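# Sort stuffed toys onto separate shelf levels

## Task

Set the stuffed toys onto the shelf so that every type of toy gets a level to itself, with each toy's head and body resting mostly on that level's board, and the shelf still upright. It only counts if everything stays put without the robot holding it. Finish by opening the grippers and pulling the arms away.

## Robot and tools

ROBOT. Two 6-joint arms, left_arm and right_arm, each ending in a two-finger parallel gripper. Base roots in the scene frame: left_arm at (+0.005, +0.289, -0.006) m, right_arm at (-0.005, -0.318, -0.012) m, both nearly unrotated. Joint ranges in rad, base to hand: waist -2.618..3.054, shoulder 0..3.142, elbow 0..3.142, wrist pitch -1.571..1.571, wrist yaw -1.571..1.571, wrist roll -2.094..2.094. Elbows cannot fully straighten.

FRAMES. The scene frame is shared: origin at table-top height, midway between the arms, roughly 5-10 cm in from the near table edge; +x points away over the table, +z up, left_arm sits on +y. The names left/right are not image sides. In a gripper's own frame the fingers extend along +z and close along y. The reported end_effector_position is the spot between the pads, about 1 cm short of the fingertips.

THE 14-NUMBER ROW. Used by both execute_actions and move. Order: left dx, dy, dz, rx, ry, rz, opening, then the same seven for right. All values lie in [-1, 1]. The first six per arm are an offset, not a pose: a displacement in that gripper's own axes, counted from the gripper pose printed in the most recent result that shows it (before any such result in the scene, and for the second or later call within one reply, counted from where the robot actually is when the call starts). Scale: 1.0 = 0.6 m of travel or 180 degrees; rx, ry, rz form a single rotation vector. Opening is absolute, not an offset: +1 fully open (0.093 m), -1 closed. Sending zeros does not mean hold still; it drives the arm back to the reference pose. To keep one arm where you want it, give it the offset back to that pose in a reply's first call and zeros afterwards, always with the opening it should keep.

execute_actions(actions, pictures). actions holds zero or one item. An empty list changes nothing and returns the state with pictures. An action is {"rows": [...], "steps": n}: 1 to 15 rows, n from 6 to 15 (default 15), one row per 1/30 s step, the last row repeated if rows run out. Every row is measured from the same reference pose, not from the preceding row. A wait is {"steps": n} with n up to 300, counted from the previous result, so your thinking time eats into it. pictures (boolean) adds camera images. The result arrives 6 steps before the action finishes; those remaining steps run while you compose your next reply. A refused call sends nothing.

move(target, speed). target is one 14-number row as above. Each gripper travels a straight line toward its target, both paths finishing together in 0.5 to 10 s (cut off at 10 s). speed is the path's top speed in m/s, 0.002 to 0.5, default 0.25; turning is capped at twice that in rad/s. The opening is applied at the start. Paths ignore obstacles and the other arm; grippers lag, drift and can overshoot the speed, worst near full reach. The path begins once the robot is still (or after 3 s). The result adds a move: line with the ending (done, off_target, moving, held, fault), any limits (paced = the commanded pose was clipped; held = a check blocked steps, after which the arm may lurch fast) and each gripper's remaining distance. Images are included.

wait(seconds): 0 to 10 s of letting the scene run with no new command.

zoom_image(camera, region): a closer crop of the latest image; camera is cam_high, cam_low, cam_left_wrist or cam_right_wrist (each 504x504); region [x0, y0, x1, y1] in pixels from the top-left, at most 504 by 504.

read_manual(section): returns only the URDF licence texts ("licences"); no motion.

A reply without any tool call ends the whole session.

READING RESULTS. The state line gives each gripper's position (m) and quat_wxyz in the scene frame; at long reach the printed position can be somewhat wrong. A pose unreachable line means the clearance check altered or blocked that arm's command; HELD flags each step where that happened. A Hand target line, present only when no steps are pending, shows where the controller is currently steering each gripper. grip_measured is the finger motor on the opening scale: pads meet near -0.94, and each mm of object width adds about 0.0208; each gripper has a fixed bias up to ±0.02. Sending a number below an object's width reading squeezes harder, up to roughly 50-62 N per pad (less on thin parts under ~5 mm). Keep sending the same closing number to keep a grip. The Joint positions list for each arm ends with the finger opening in metres.

MOTION LIMITS. Each step the command is clamped to within 70 mm and 16 degrees of the measured pose, then solved with damped inverse kinematics, favouring position over orientation. Friction may leave the hand up to ~31 mm off, and tiny commands may not move it. After an action the arm only continues to the last clamped pose, so check the result and send the remainder.

CAUTIONS. Never push or knock rigid objects off the table. Keep the arms from striking or pressing each other. A bar under the bases and a plate behind it stand up to ~3 cm above the table with no warning on contact. Fast contact hits harder, and aiming beyond a contact point presses harder; avoid drops, slips, slams and forceful shoves, and do not topple the shelf. Occasionally a held part gets tugged or a loose item nudged. Holding loads heats motors: a MOTOR HOT warning from 75 °C, a 10 s stop of that arm at 90 °C, and at 100 °C the arm goes limp and falls until cooled; all stops show as OVER-TEMPERATURE FAULT lines.

Each tool is called after ">>>" as name(argument=value, ...) on one line, values as JSON.

## Session

>>> execute_actions(actions=[])

Scene clock: 0.00 s of 9600.00 s.
left_arm: end_effector_position=(+0.2614, +0.2603, +0.1297) grip_measured=+0.995 end_effector_quat_wxyz=(+0.049, +0.248, +0.937, +0.240) | right_arm: end_effector_position=(+0.2916, -0.1944, +0.3447) grip_measured=+1.000 end_effector_quat_wxyz=(+0.349, +0.112, +0.690, +0.625)
Joint positions: left_arm=[-0.426  1.489  1.151 -1.232 -0.482  0.112  0.093] | right_arm=[ 0.012  0.931  0.788  0.21  -0.957  1.27   0.093]
Joint velocities: left_arm=[-0.022  0.027 -0.017 -0.051 -0.095 -0.007 -0.   ] | right_arm=[ 0.002 -0.007  0.002 -0.051  0.081  0.022  0.   ]
Motor temperatures (°C, as the motors report them): left_arm=[25 27 25 27 25 25] | right_arm=[28 27 25 27 28 27]
Hand target (left_arm): +0.261, +0.260, +0.130; +0.049, +0.248, +0.937, +0.240
Hand target (right_arm): +0.292, -0.194, +0.345; +0.349, +0.112, +0.690, +0.625

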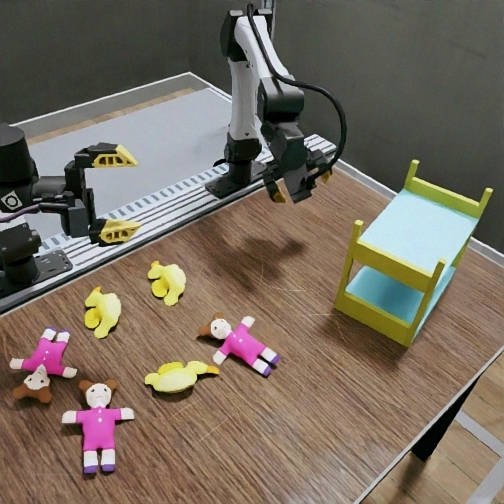

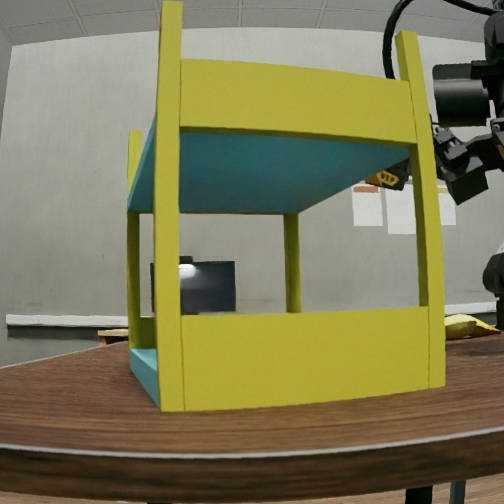

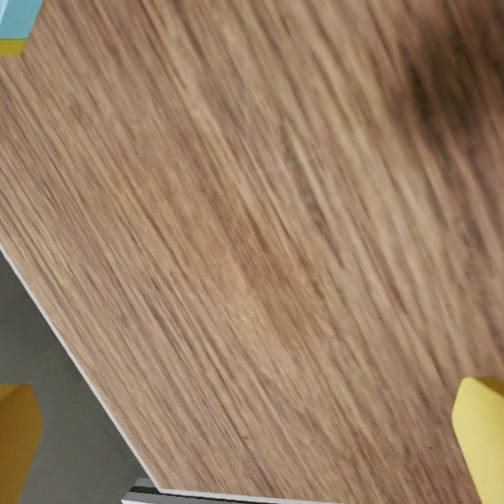

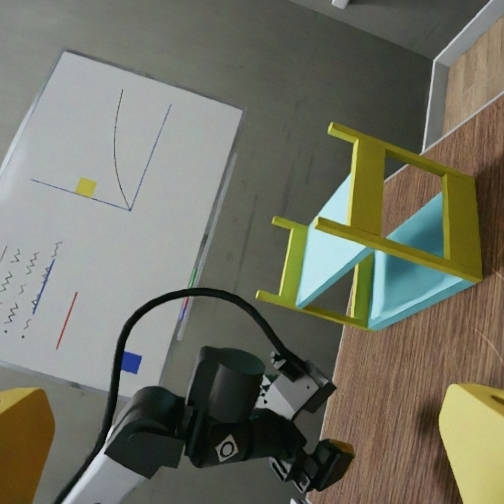

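>>> move(target=[0,0,0,0,0,0,1, 0,0,0,0.445,0.248,-0.080,1], speed=0.4)

Scene clock: 4.23 s of 9600.00 s.
left_arm: end_effector_position=(+0.2614, +0.2603, +0.1297) grip_measured=+0.995 end_effector_quat_wxyz=(+0.049, +0.248, +0.937, +0.240) | right_arm: end_effector_position=(+0.2908, -0.1975, +0.3455) grip_measured=+1.000 end_effector_quat_wxyz=(+0.256, +0.017, +0.958, +0.124)
Joint positions: left_arm=[-0.426  1.489  1.151 -1.232 -0.482  0.112  0.093] | right_arm=[ 0.434  1.525  2.113 -1.566 -0.04   0.413  0.093]
Joint velocities: left_arm=[-0.017 -0.002 -0.012  0.095  0.022 -0.037  0.001] | right_arm=[ 0.012 -0.012  0.002 -0.022  0.051 -0.051  0.   ]
Motor temperatures (°C, as the motors report them): left_arm=[25 27 26 27 25 25] | right_arm=[28 27 26 28 28 27]
Hand target (left_arm): +0.261, +0.260, +0.130; +0.049, +0.248, +0.937, +0.240
Hand target (right_arm): +0.290, -0.197, +0.344; +0.251, +0.014, +0.961, +0.116
Off the commanded pose (left_arm): 0.000 m, 0 deg.
Off the commanded pose (right_arm): 0.003 m, 33 deg; orientation clipped at the last step of the last action.
joint sent to its limit (right arm) — the command would take joint 4 (wrist pitch) past its lower limit, so that joint was sent only as far as its limit.
Kept back: nothing.
move: off_target (right_arm); limits=paced

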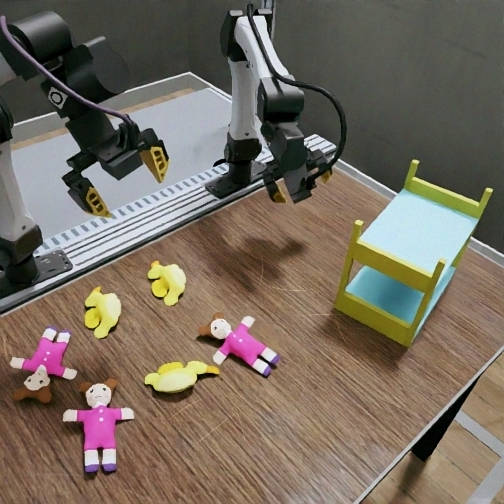

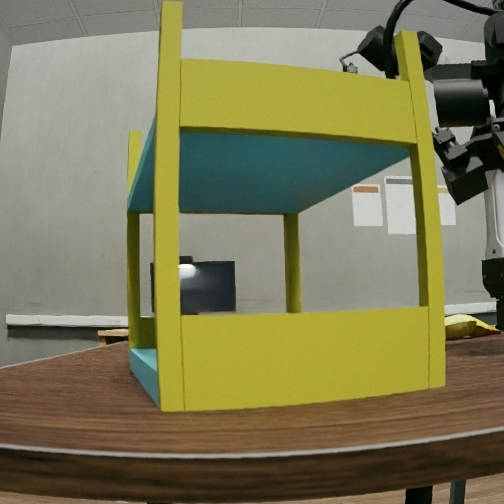

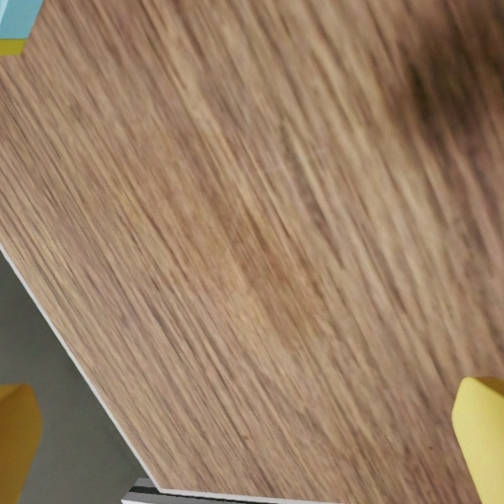

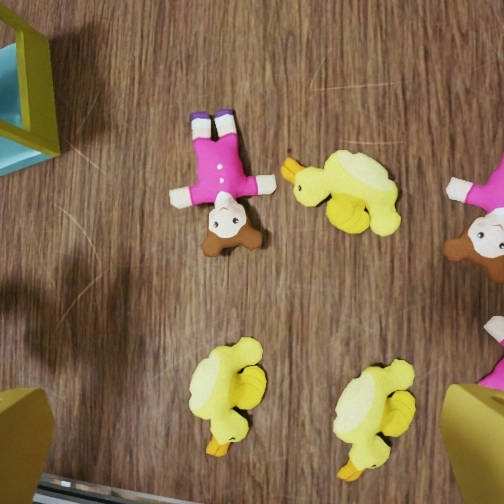

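>>> move(target=[-0.159,0.351,-0.289,0.084,-0.208,-0.212,1, 0.2325,-0.131,0.164,0.08,0.165,-0.011,1], speed=0.3)

Scene clock: 7.83 s of 9600.00 s.
left_arm: end_effector_position=(+0.3958, +0.3020, +0.3763) grip_measured=+0.995 end_effector_quat_wxyz=(+0.383, +0.001, +0.924, +0.002) | right_arm: end_effector_position=(+0.2251, -0.2336, +0.1803) grip_measured=+1.000 end_effector_quat_wxyz=(+0.004, -0.000, +1.000, +0.004)
Joint positions: left_arm=[ 0.033  1.686  2.195 -1.322  0.03   0.036  0.093] | right_arm=[ 0.416  1.461  1.47  -1.553 -0.008  0.346  0.093]
Joint velocities: left_arm=[ 0.012  0.007  0.007  0.037  0.007  0.007 -0.   ] | right_arm=[-0.002 -0.002 -0.017  0.007 -0.037 -0.081  0.   ]
Motor temperatures (°C, as the motors report them): left_arm=[25 28 26 28 25 25] | right_arm=[28 28 26 28 28 27]
Hand target (left_arm): +0.398, +0.305, +0.376; +0.381, -0.005, +0.925, -0.002
Hand target (right_arm): +0.224, -0.238, +0.177; +0.002, +0.002, +1.000, -0.002
Off the commanded pose (left_arm): 0.006 m, 0 deg.
Off the commanded pose (right_arm): 0.007 m, 1 deg.
Kept back: nothing.
move: done

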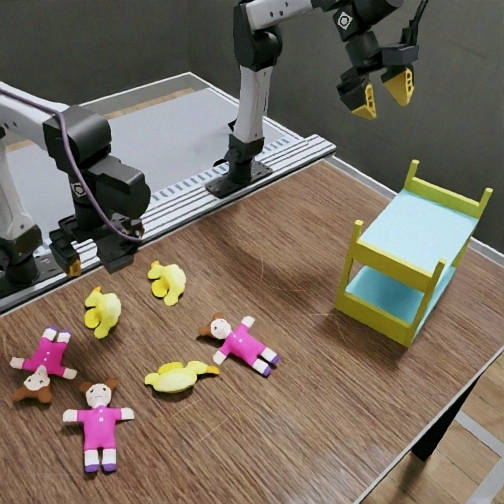

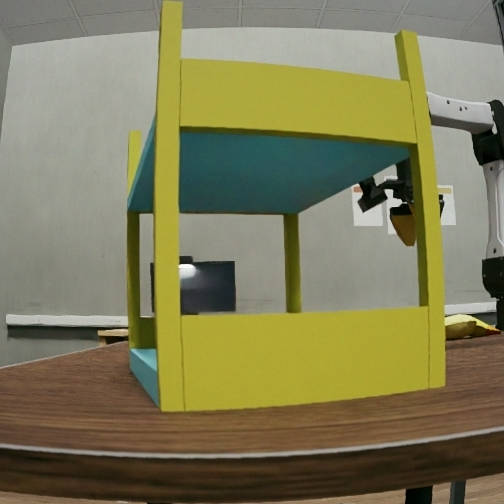

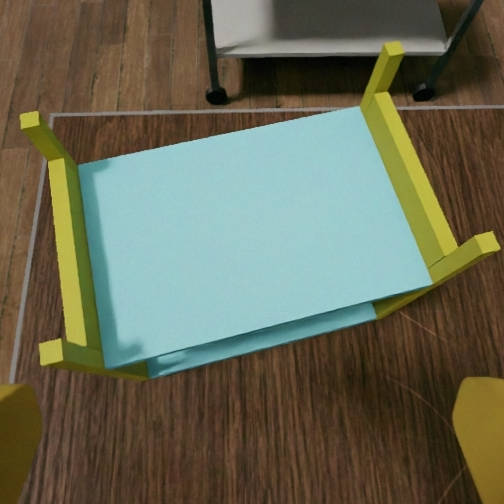

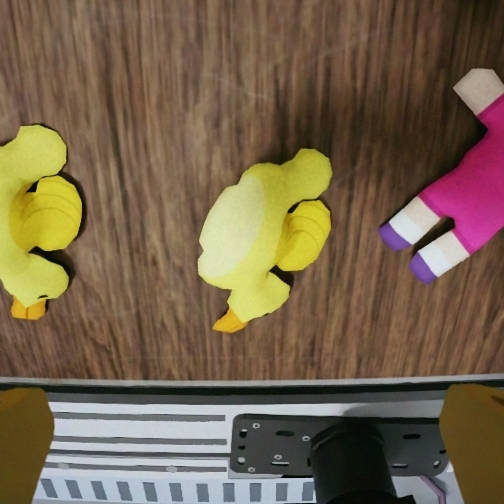

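>>> move(target=[0,0,0,0,0,0,1, 0.028,-0.007,0.26,0,0,0.155,1], speed=0.2)

>>> move(target=[0,0,0,0,0,0,1, 0,0,0,0,0,0,-0.3])

Scene clock: 10.47 s of 9600.00 s.
left_arm: end_effector_position=(+0.3956, +0.3018, +0.3762) grip_measured=+0.995 end_effector_quat_wxyz=(+0.383, +0.001, +0.924, +0.002) | right_arm: end_effector_position=(+0.2185, -0.2364, +0.0327) grip_measured=+1.000 end_effector_quat_wxyz=(+0.016, +0.242, +0.970, +0.014)
Joint positions: left_arm=[ 0.033  1.686  2.195 -1.323  0.031  0.035  0.093] | right_arm=[ 0.416  1.441  0.856 -0.929 -0.007  0.834  0.093]
Joint velocities: left_arm=[-0.007 -0.007  0.002 -0.022 -0.066  0.066  0.   ] | right_arm=[-0.007 -0.017  0.007 -0.051 -0.022  0.007  0.   ]
Motor temperatures (°C, as the motors report them): left_arm=[25 28 26 28 25 25] | right_arm=[28 28 27 28 28 27]
Hand target (left_arm): +0.396, +0.302, +0.376; +0.383, +0.001, +0.924, +0.002
Hand target (right_arm): +0.212, -0.237, +0.024; +0.003, +0.241, +0.971, +0.005
Off the commanded pose (left_arm): 0.000 m, 0 deg.
Off the commanded pose (right_arm): 0.012 m, 2 deg.
Kept back: nothing.
move: off_target (right_arm)

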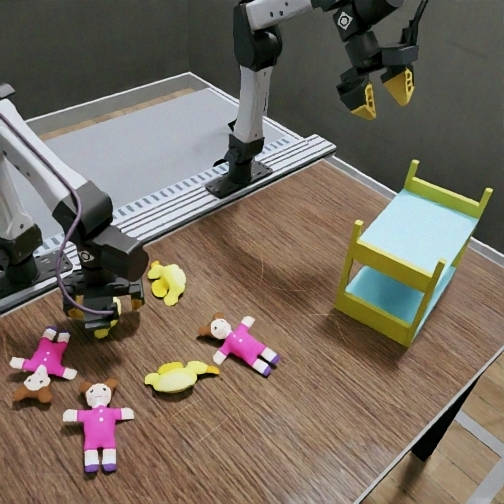

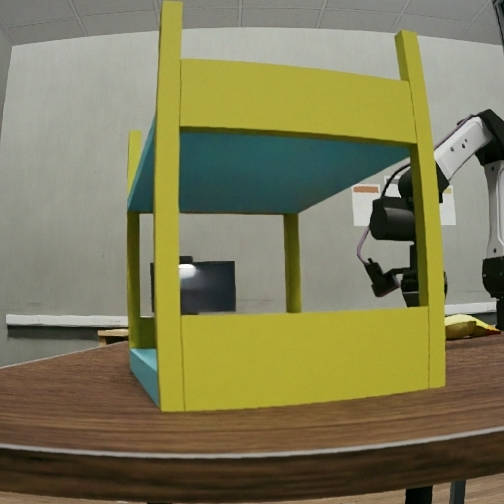

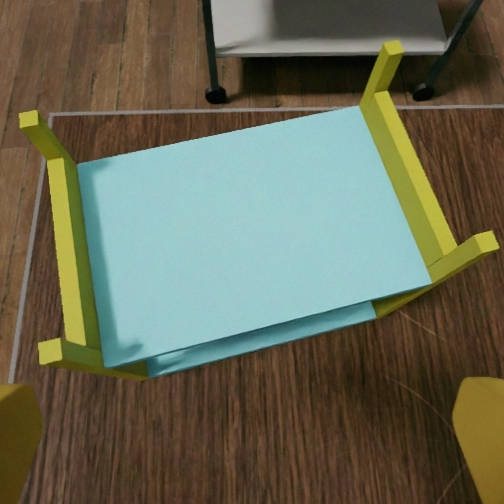

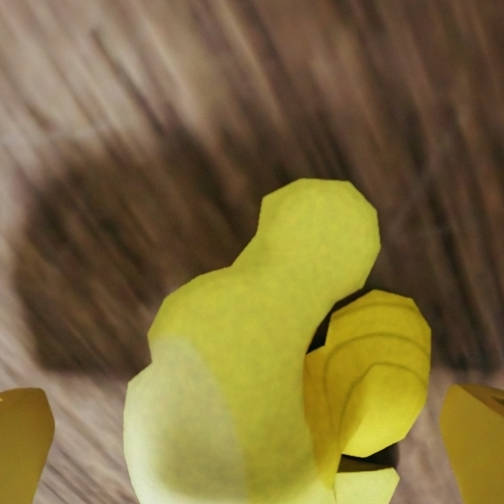

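Scene clock: 10.97 s of 9600.00 s.
left_arm: end_effector_position=(+0.3956, +0.3018, +0.3762) grip_measured=+0.995 end_effector_quat_wxyz=(+0.383, +0.001, +0.924, +0.002) | right_arm: end_effector_position=(+0.2186, -0.2364, +0.0327) grip_measured=-0.297 end_effector_quat_wxyz=(+0.016, +0.242, +0.970, +0.014)
Joint positions: left_arm=[ 0.033  1.686  2.195 -1.323  0.031  0.035  0.093] | right_arm=[ 0.416  1.441  0.856 -0.928 -0.007  0.834  0.031]
Joint velocities: left_arm=[ 0.012  0.002  0.002 -0.066  0.081  0.007 -0.   ] | right_arm=[ 0.012  0.017 -0.002  0.022 -0.022 -0.037  0.001]
Motor temperatures (°C, as the motors report them): left_arm=[25 28 26 28 25 25] | right_arm=[28 28 27 28 28 27]
Hand target (left_arm): +0.396, +0.302, +0.376; +0.383, +0.001, +0.924, +0.002
Hand target (right_arm): +0.218, -0.236, +0.033; +0.016, +0.242, +0.970, +0.014
Off the commanded pose (left_arm): 0.000 m, 0 deg.
Off the commanded pose (right_arm): 0.000 m, 0 deg.
Kept back: nothing.
move: done

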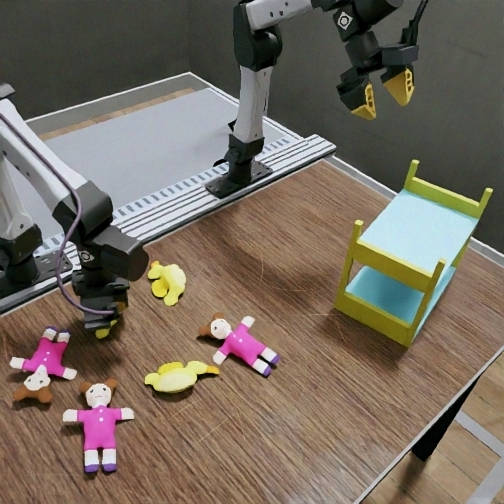

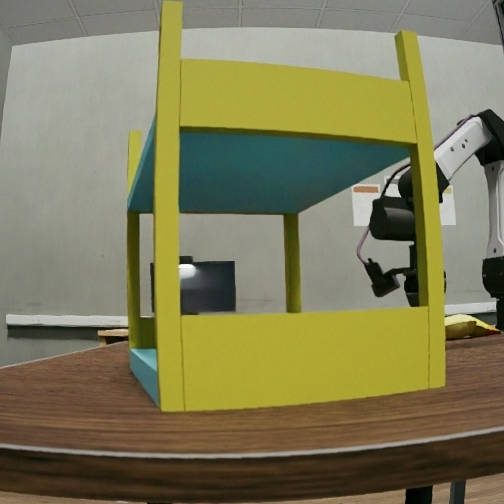

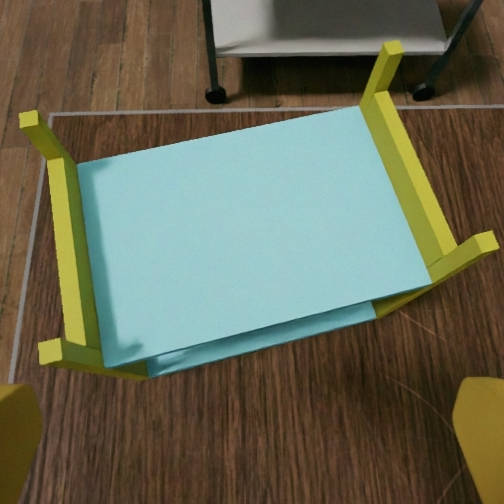

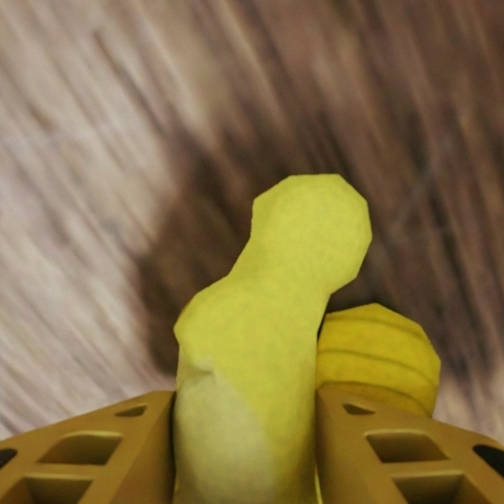

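>>> move(target=[0,0,0,0,0,0,1, 0,0,-0.17,0,0,0,-0.5])

>>> move(target=[0,0,0,0,0,0,1, 0.089,0.453,0,0,0,-0.92,-0.5], speed=0.4)

Scene clock: 12.33 s of 9600.00 s.
left_arm: end_effector_position=(+0.3956, +0.3018, +0.3762) grip_measured=+0.995 end_effector_quat_wxyz=(+0.383, +0.001, +0.924, +0.002) | right_arm: end_effector_position=(+0.2155, -0.2372, +0.1319) grip_measured=-0.498 end_effector_quat_wxyz=(+0.018, +0.242, +0.970, +0.015)
Joint positions: left_arm=[ 0.033  1.686  2.195 -1.323  0.031  0.035  0.093] | right_arm=[ 0.416  1.365  1.193 -1.337 -0.007  0.834  0.021]
Joint velocities: left_arm=[-0.007 -0.002 -0.007  0.007  0.037  0.007 -0.   ] | right_arm=[-0.002 -0.007  0.002 -0.022  0.007  0.022 -0.   ]
Motor temperatures (°C, as the motors report them): left_arm=[25 28 26 28 25 25] | right_arm=[28 28 27 28 28 27]
Hand target (left_arm): +0.396, +0.302, +0.376; +0.383, +0.001, +0.924, +0.002
Hand target (right_arm): +0.213, -0.238, +0.135; +0.016, +0.242, +0.970, +0.014
Off the commanded pose (left_arm): 0.000 m, 0 deg.
Off the commanded pose (right_arm): 0.003 m, 0 deg.
Kept back: nothing.
move: done

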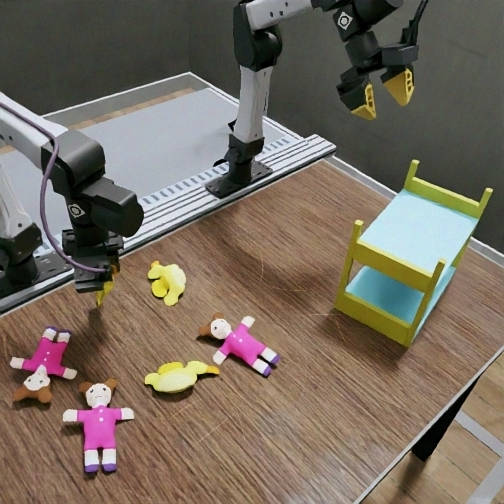

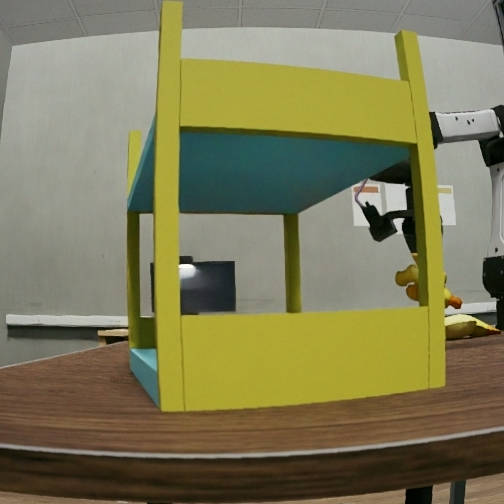

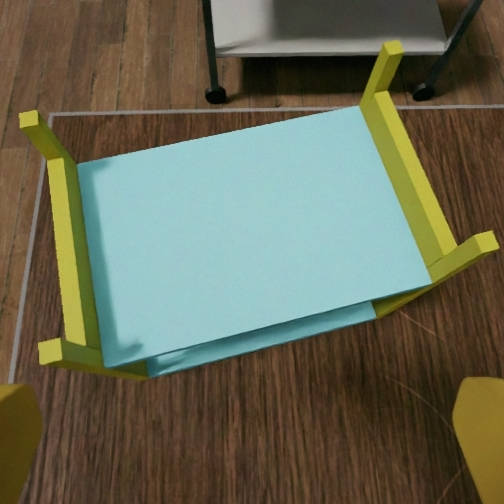

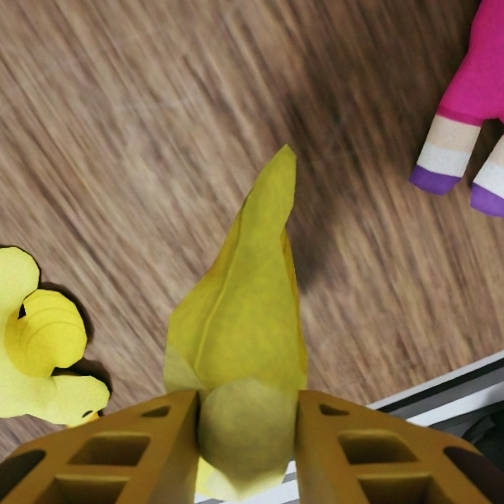

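Scene clock: 16.60 s of 9600.00 s.
left_arm: end_effector_position=(+0.3956, +0.3018, +0.3762) grip_measured=+0.995 end_effector_quat_wxyz=(+0.383, +0.001, +0.924, +0.002) | right_arm: end_effector_position=(+0.2941, +0.0256, +0.1449) grip_measured=-0.498 end_effector_quat_wxyz=(-0.047, +0.928, -0.370, +0.016)
Joint positions: left_arm=[ 0.033  1.686  2.195 -1.323  0.031  0.035  0.093] | right_arm=[ 0.928  2.266  2.381 -1.572  0.004 -1.525  0.021]
Joint velocities: left_arm=[ 0.002 -0.017 -0.012  0.051 -0.11   0.022 -0.001] | right_arm=[ 0.017 -0.017  0.007 -0.007  0.007  0.037 -0.   ]
Motor temperatures (°C, as the motors report them): left_arm=[25 29 27 29 25 25] | right_arm=[28 30 27 28 28 27]
Hand target (left_arm): +0.396, +0.302, +0.376; +0.383, +0.001, +0.924, +0.002
Hand target (right_arm): +0.292, +0.027, +0.140; -0.037, +0.932, -0.361, +0.018
Off the commanded pose (left_arm): 0.000 m, 0 deg.
Off the commanded pose (right_arm): 0.005 m, 4 deg.
joint sent to its limit (right arm) — the command would take joint 4 (wrist pitch) past its lower limit, so that joint was sent only as far as its limit.
Kept back: nothing.
move: off_target (right_arm)

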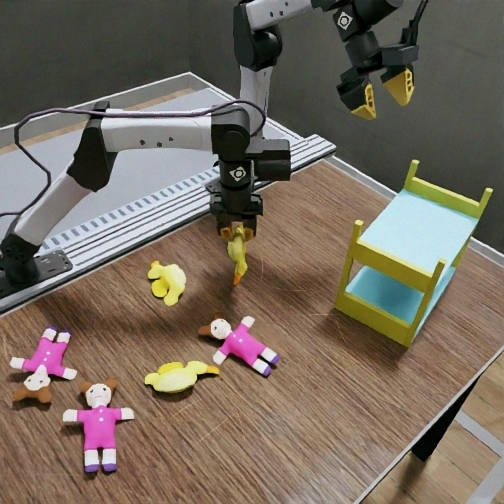

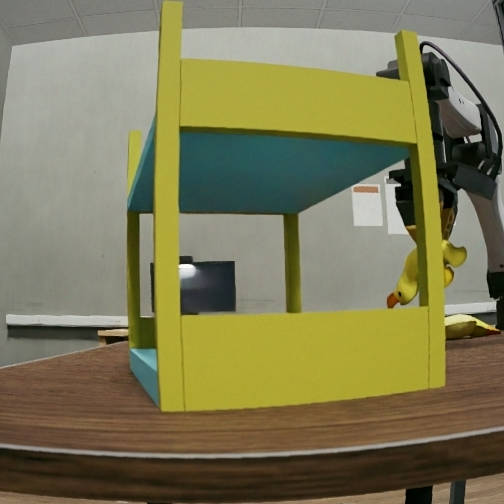

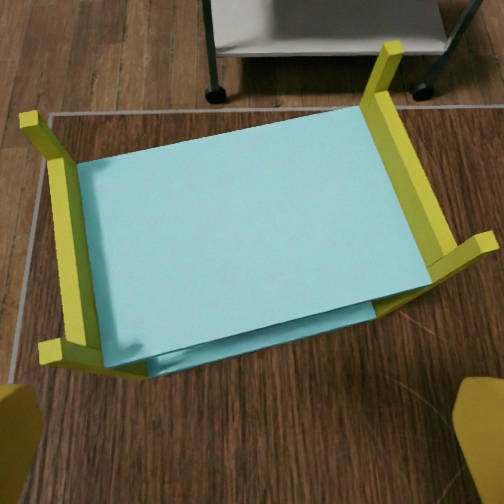

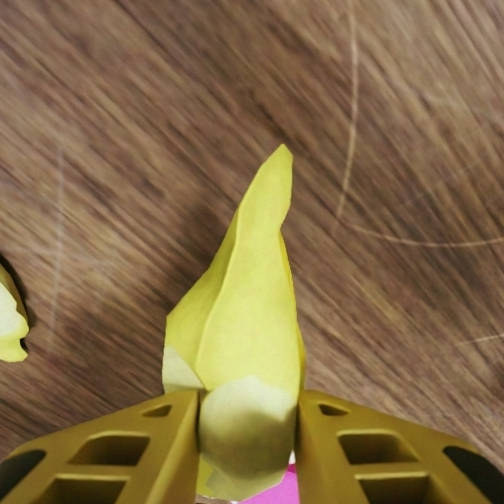

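>>> move(target=[0,0,0,0,0,0,1, -0.03,0,0.155,0,0,0,-0.5], speed=0.12)

>>> move(target=[0,0,0,0,0,0,1, 0,0,0,0,0,0,1])

>>> move(target=[0,0,0,0,0,0,1, 0,0,-0.14,0,0,0,1])

Scene clock: 18.23 s of 9600.00 s.
left_arm: end_effector_position=(+0.3956, +0.3018, +0.3762) grip_measured=+0.995 end_effector_quat_wxyz=(+0.383, +0.001, +0.924, +0.002) | right_arm: end_effector_position=(+0.2931, +0.0464, +0.0603) grip_measured=-0.498 end_effector_quat_wxyz=(-0.055, +0.927, -0.371, +0.016)
Joint positions: left_arm=[ 0.033  1.686  2.195 -1.323  0.031  0.035  0.093] | right_arm=[ 0.958  2.251  2.013 -1.203  0.004 -1.492  0.021]
Joint velocities: left_arm=[ 0.012  0.017 -0.022 -0.051 -0.007 -0.037  0.   ] | right_arm=[-0.002 -0.017 -0.012 -0.007  0.007 -0.022  0.001]
Motor temperatures (°C, as the motors report them): left_arm=[25 29 27 29 25 25] | right_arm=[28 31 28 28 28 27]
Hand target (left_arm): +0.396, +0.302, +0.376; +0.383, +0.001, +0.924, +0.002
Hand target (right_arm): +0.288, +0.046, +0.053; -0.047, +0.928, -0.370, +0.015
Off the commanded pose (left_arm): 0.000 m, 0 deg.
Off the commanded pose (right_arm): 0.010 m, 1 deg.
Kept back: nothing.
move: done

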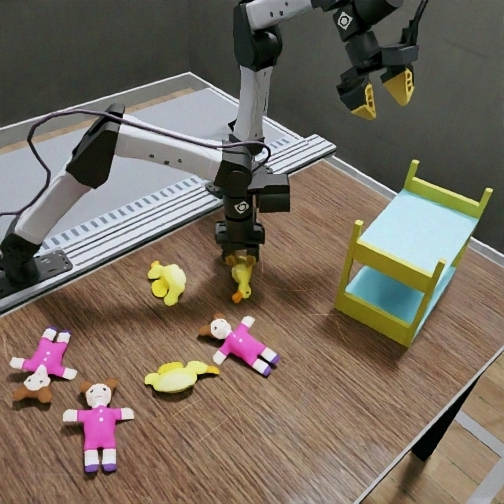

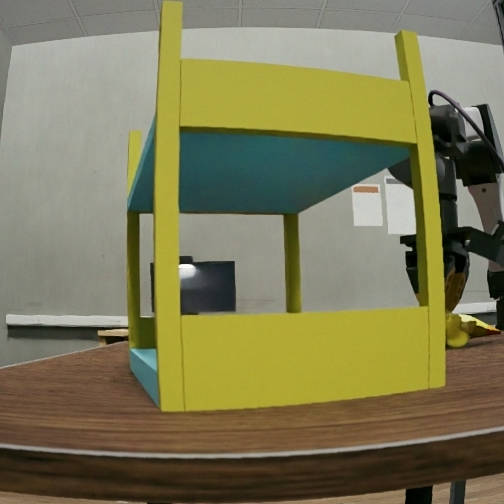

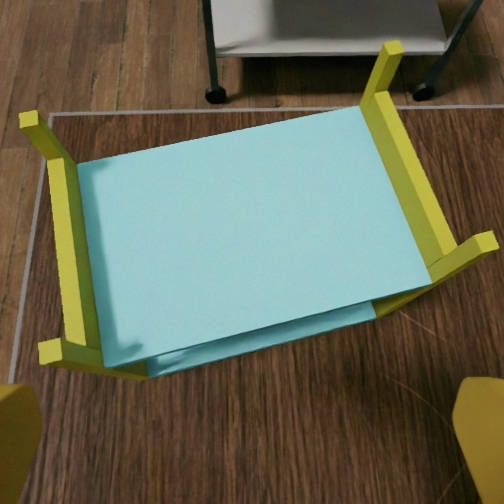

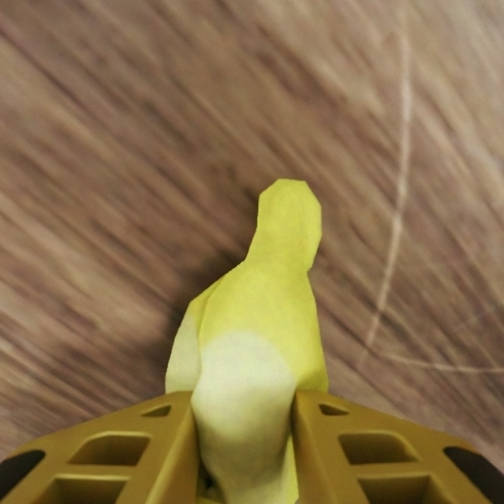

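Scene clock: 18.73 s of 9600.00 s.
left_arm: end_effector_position=(+0.3956, +0.3018, +0.3762) grip_measured=+0.995 end_effector_quat_wxyz=(+0.383, +0.001, +0.924, +0.002) | right_arm: end_effector_position=(+0.2931, +0.0464, +0.0603) grip_measured=+1.000 end_effector_quat_wxyz=(-0.055, +0.927, -0.371, +0.016)
Joint positions: left_arm=[ 0.033  1.686  2.195 -1.323  0.031  0.035  0.093] | right_arm=[ 0.958  2.251  2.013 -1.203  0.004 -1.492  0.093]
Joint velocities: left_arm=[-0.012 -0.002  0.012 -0.022  0.037 -0.051 -0.001] | right_arm=[-0.022  0.022 -0.002  0.022 -0.007  0.022  0.   ]
Motor temperatures (°C, as the motors report them): left_arm=[25 29 27 29 25 25] | right_arm=[28 31 28 28 28 27]
Hand target (left_arm): +0.396, +0.302, +0.376; +0.383, +0.001, +0.924, +0.002
Hand target (right_arm): +0.293, +0.046, +0.060; -0.055, +0.927, -0.371, +0.016
Off the commanded pose (left_arm): 0.000 m, 0 deg.
Off the commanded pose (right_arm): 0.000 m, 0 deg.
Kept back: nothing.
move: done

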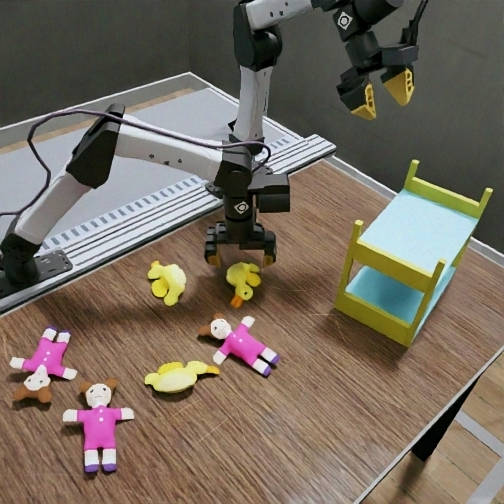

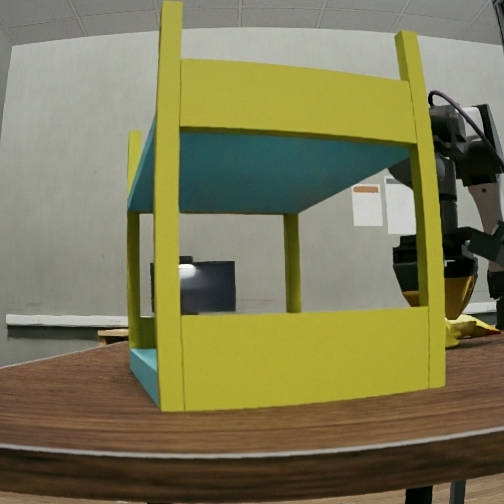

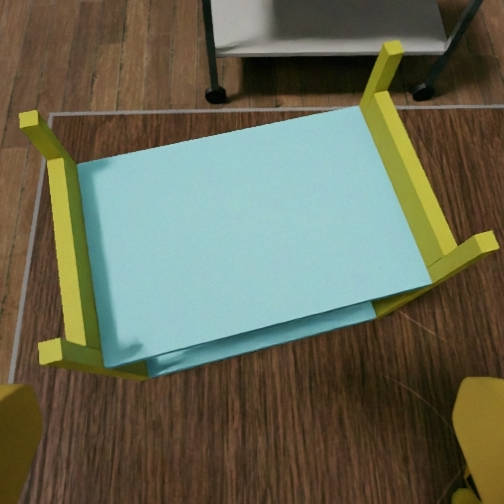

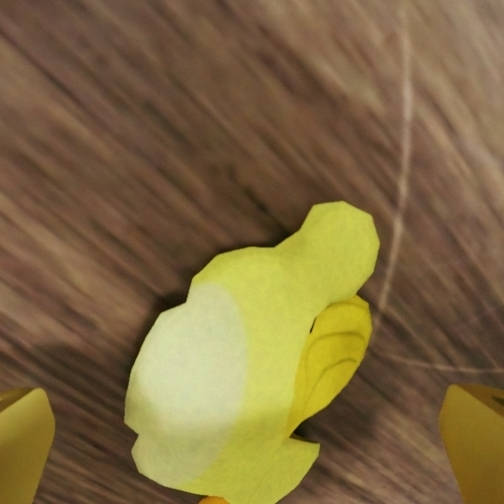

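Scene clock: 19.87 s of 9600.00 s.
left_arm: end_effector_position=(+0.3956, +0.3018, +0.3762) grip_measured=+0.995 end_effector_quat_wxyz=(+0.383, +0.001, +0.924, +0.002) | right_arm: end_effector_position=(+0.2876, +0.0388, +0.1511) grip_measured=+1.000 end_effector_quat_wxyz=(-0.069, +0.926, -0.371, +0.021)
Joint positions: left_arm=[ 0.033  1.686  2.195 -1.323  0.031  0.035  0.093] | right_arm=[ 0.958  2.244  2.364 -1.531  0.004 -1.492  0.093]
Joint velocities: left_arm=[ 0.007 -0.012  0.012 -0.022 -0.007 -0.007 -0.   ] | right_arm=[-0.012  0.002 -0.007  0.037  0.007 -0.051  0.   ]
Motor temperatures (°C, as the motors report them): left_arm=[25 29 27 30 25 25] | right_arm=[28 32 28 28 28 27]
Hand target (left_arm): +0.396, +0.302, +0.376; +0.383, +0.001, +0.924, +0.002
Hand target (right_arm): +0.286, +0.038, +0.144; -0.056, +0.927, -0.371, +0.016
Off the commanded pose (left_arm): 0.000 m, 0 deg.
Off the commanded pose (right_arm): 0.007 m, 2 deg.
Kept back: nothing.
move: done

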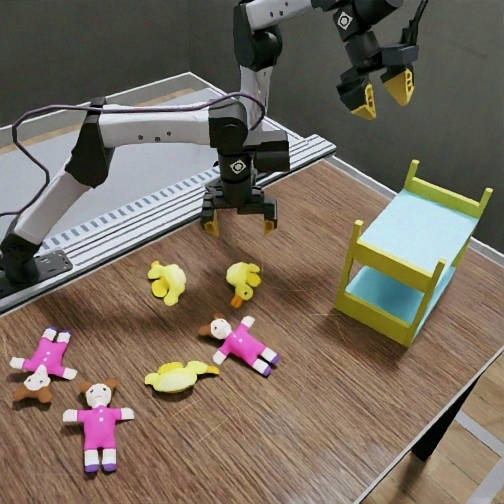

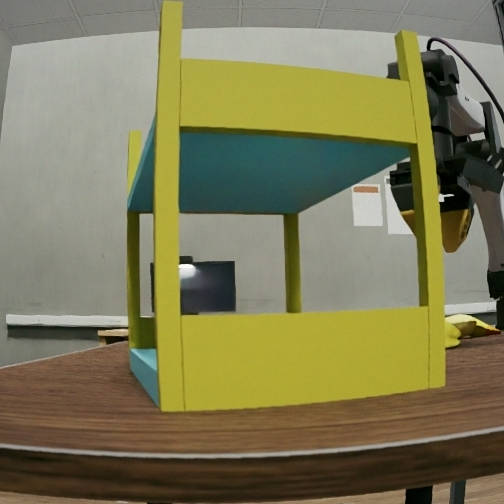

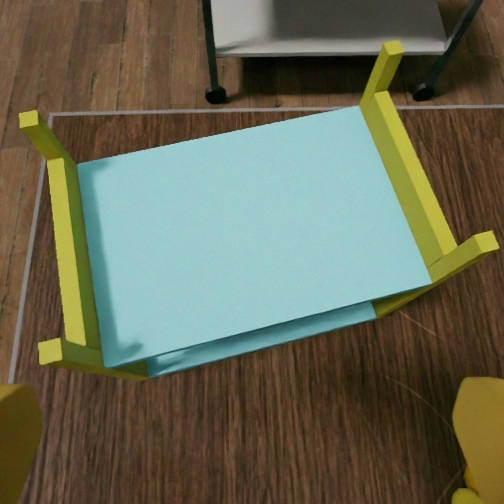

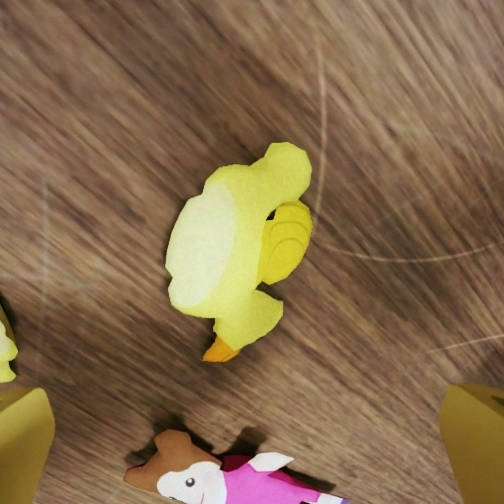

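>>> move(target=[0.514,-0.295,0.125,0.196,0,0.196,1, 0.465,0.152,0.025,-0.037,0.032,0.396,1], speed=0.3)

Scene clock: 23.50 s of 9600.00 s.
left_arm: end_effector_position=(+0.2350, +0.1291, +0.1026) grip_measured=+0.995 end_effector_quat_wxyz=(+0.338, +0.384, +0.846, -0.152) | right_arm: end_effector_position=(+0.4316, -0.2135, +0.1288) grip_measured=+1.000 end_effector_quat_wxyz=(+0.020, -0.540, +0.841, -0.011)
Joint positions: left_arm=[-0.44   1.022  0.563 -0.422  0.296  0.31   0.093] | right_arm=[ 0.306  2.276  2.336 -1.571  0.004 -0.905  0.093]
Joint velocities: left_arm=[-0.017 -0.002 -0.012 -0.022  0.022 -0.007  0.   ] | right_arm=[ 0.012  0.007  0.012 -0.037 -0.022  0.007  0.   ]
Motor temperatures (°C, as the motors report them): left_arm=[25 29 27 30 25 25] | right_arm=[28 34 28 28 28 27]
Hand target (left_arm): +0.235, +0.124, +0.105; +0.348, +0.392, +0.837, -0.156
Hand target (right_arm): +0.431, -0.215, +0.123; +0.008, -0.536, +0.844, -0.008
Off the commanded pose (left_arm): 0.006 m, 2 deg.
Off the commanded pose (right_arm): 0.011 m, 3 deg.
joint sent to its limit (right arm) — the command would take joint 4 (wrist pitch) past its lower limit, so that joint was sent only as far as its limit.
Kept back: nothing.
move: off_target (right_arm)

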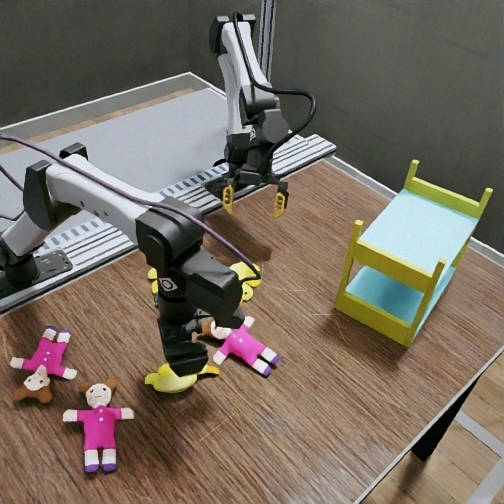

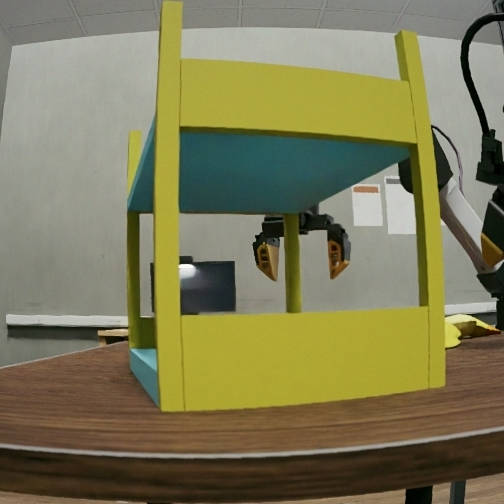

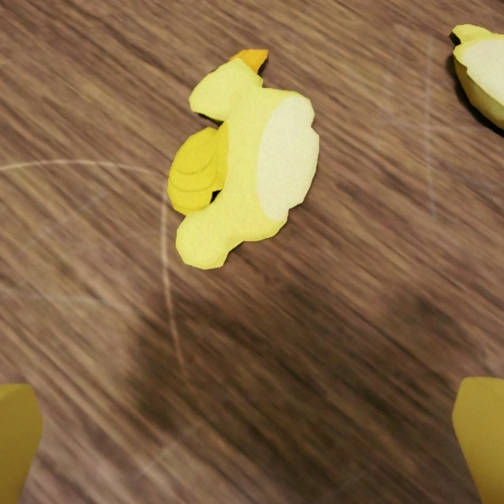

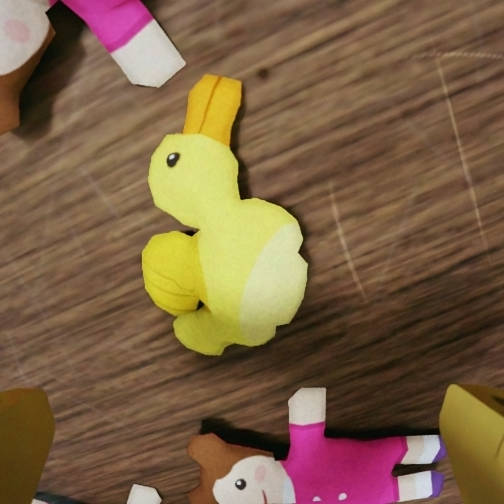

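>>> move(target=[-0.023,0,0.228,0,0,0,1, 0.022,0.02,0.195,0,0,0,1], speed=0.15)

Scene clock: 25.20 s of 9600.00 s.
left_arm: end_effector_position=(+0.3010, +0.0539, +0.0131) grip_measured=+0.995 end_effector_quat_wxyz=(+0.334, +0.385, +0.847, -0.151) | right_arm: end_effector_position=(+0.4200, -0.2173, +0.0238) grip_measured=+1.000 end_effector_quat_wxyz=(+0.017, -0.542, +0.840, -0.010)
Joint positions: left_arm=[-0.598  1.675  0.62   0.197  0.194  0.187  0.093] | right_arm=[ 0.304  2.196  1.782 -1.103  0.004 -0.912  0.093]
Joint velocities: left_arm=[ 0.002 -0.007  0.002  0.051 -0.037  0.007 -0.   ] | right_arm=[-0.012 -0.002 -0.007 -0.007  0.007 -0.051  0.   ]
Motor temperatures (°C, as the motors report them): left_arm=[25 29 27 30 25 25] | right_arm=[28 35 28 28 28 27]
Hand target (left_arm): +0.305, +0.049, +0.014; +0.339, +0.384, +0.845, -0.151
Hand target (right_arm): +0.422, -0.221, +0.012; +0.019, -0.540, +0.842, -0.011
Off the commanded pose (left_arm): 0.004 m, 0 deg.
Off the commanded pose (right_arm): 0.013 m, 0 deg.
Kept back: nothing.
move: off_target (right_arm)

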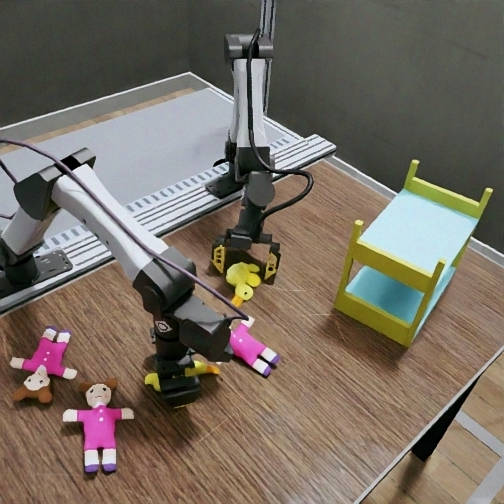

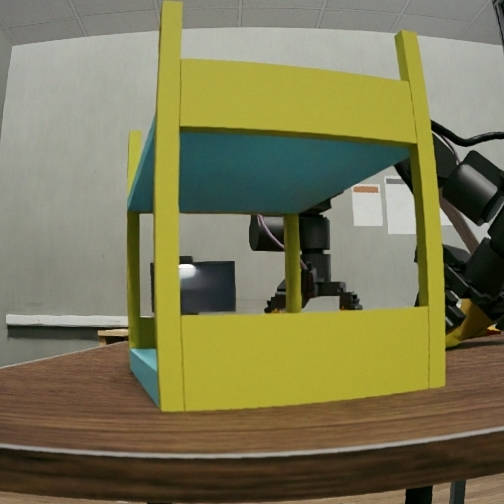

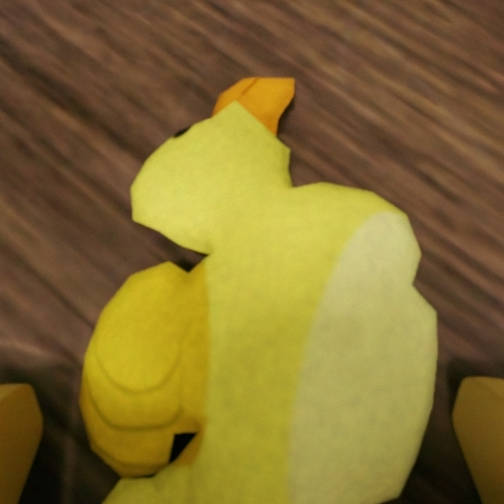

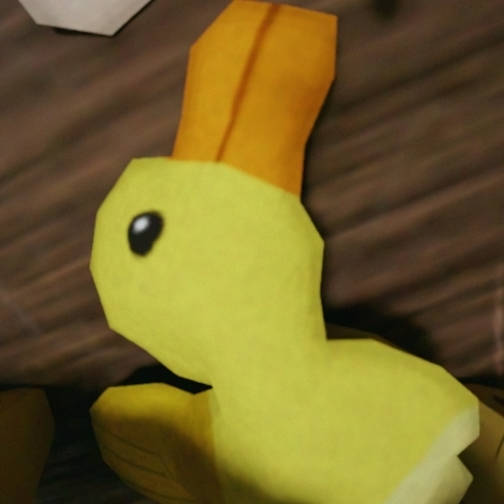

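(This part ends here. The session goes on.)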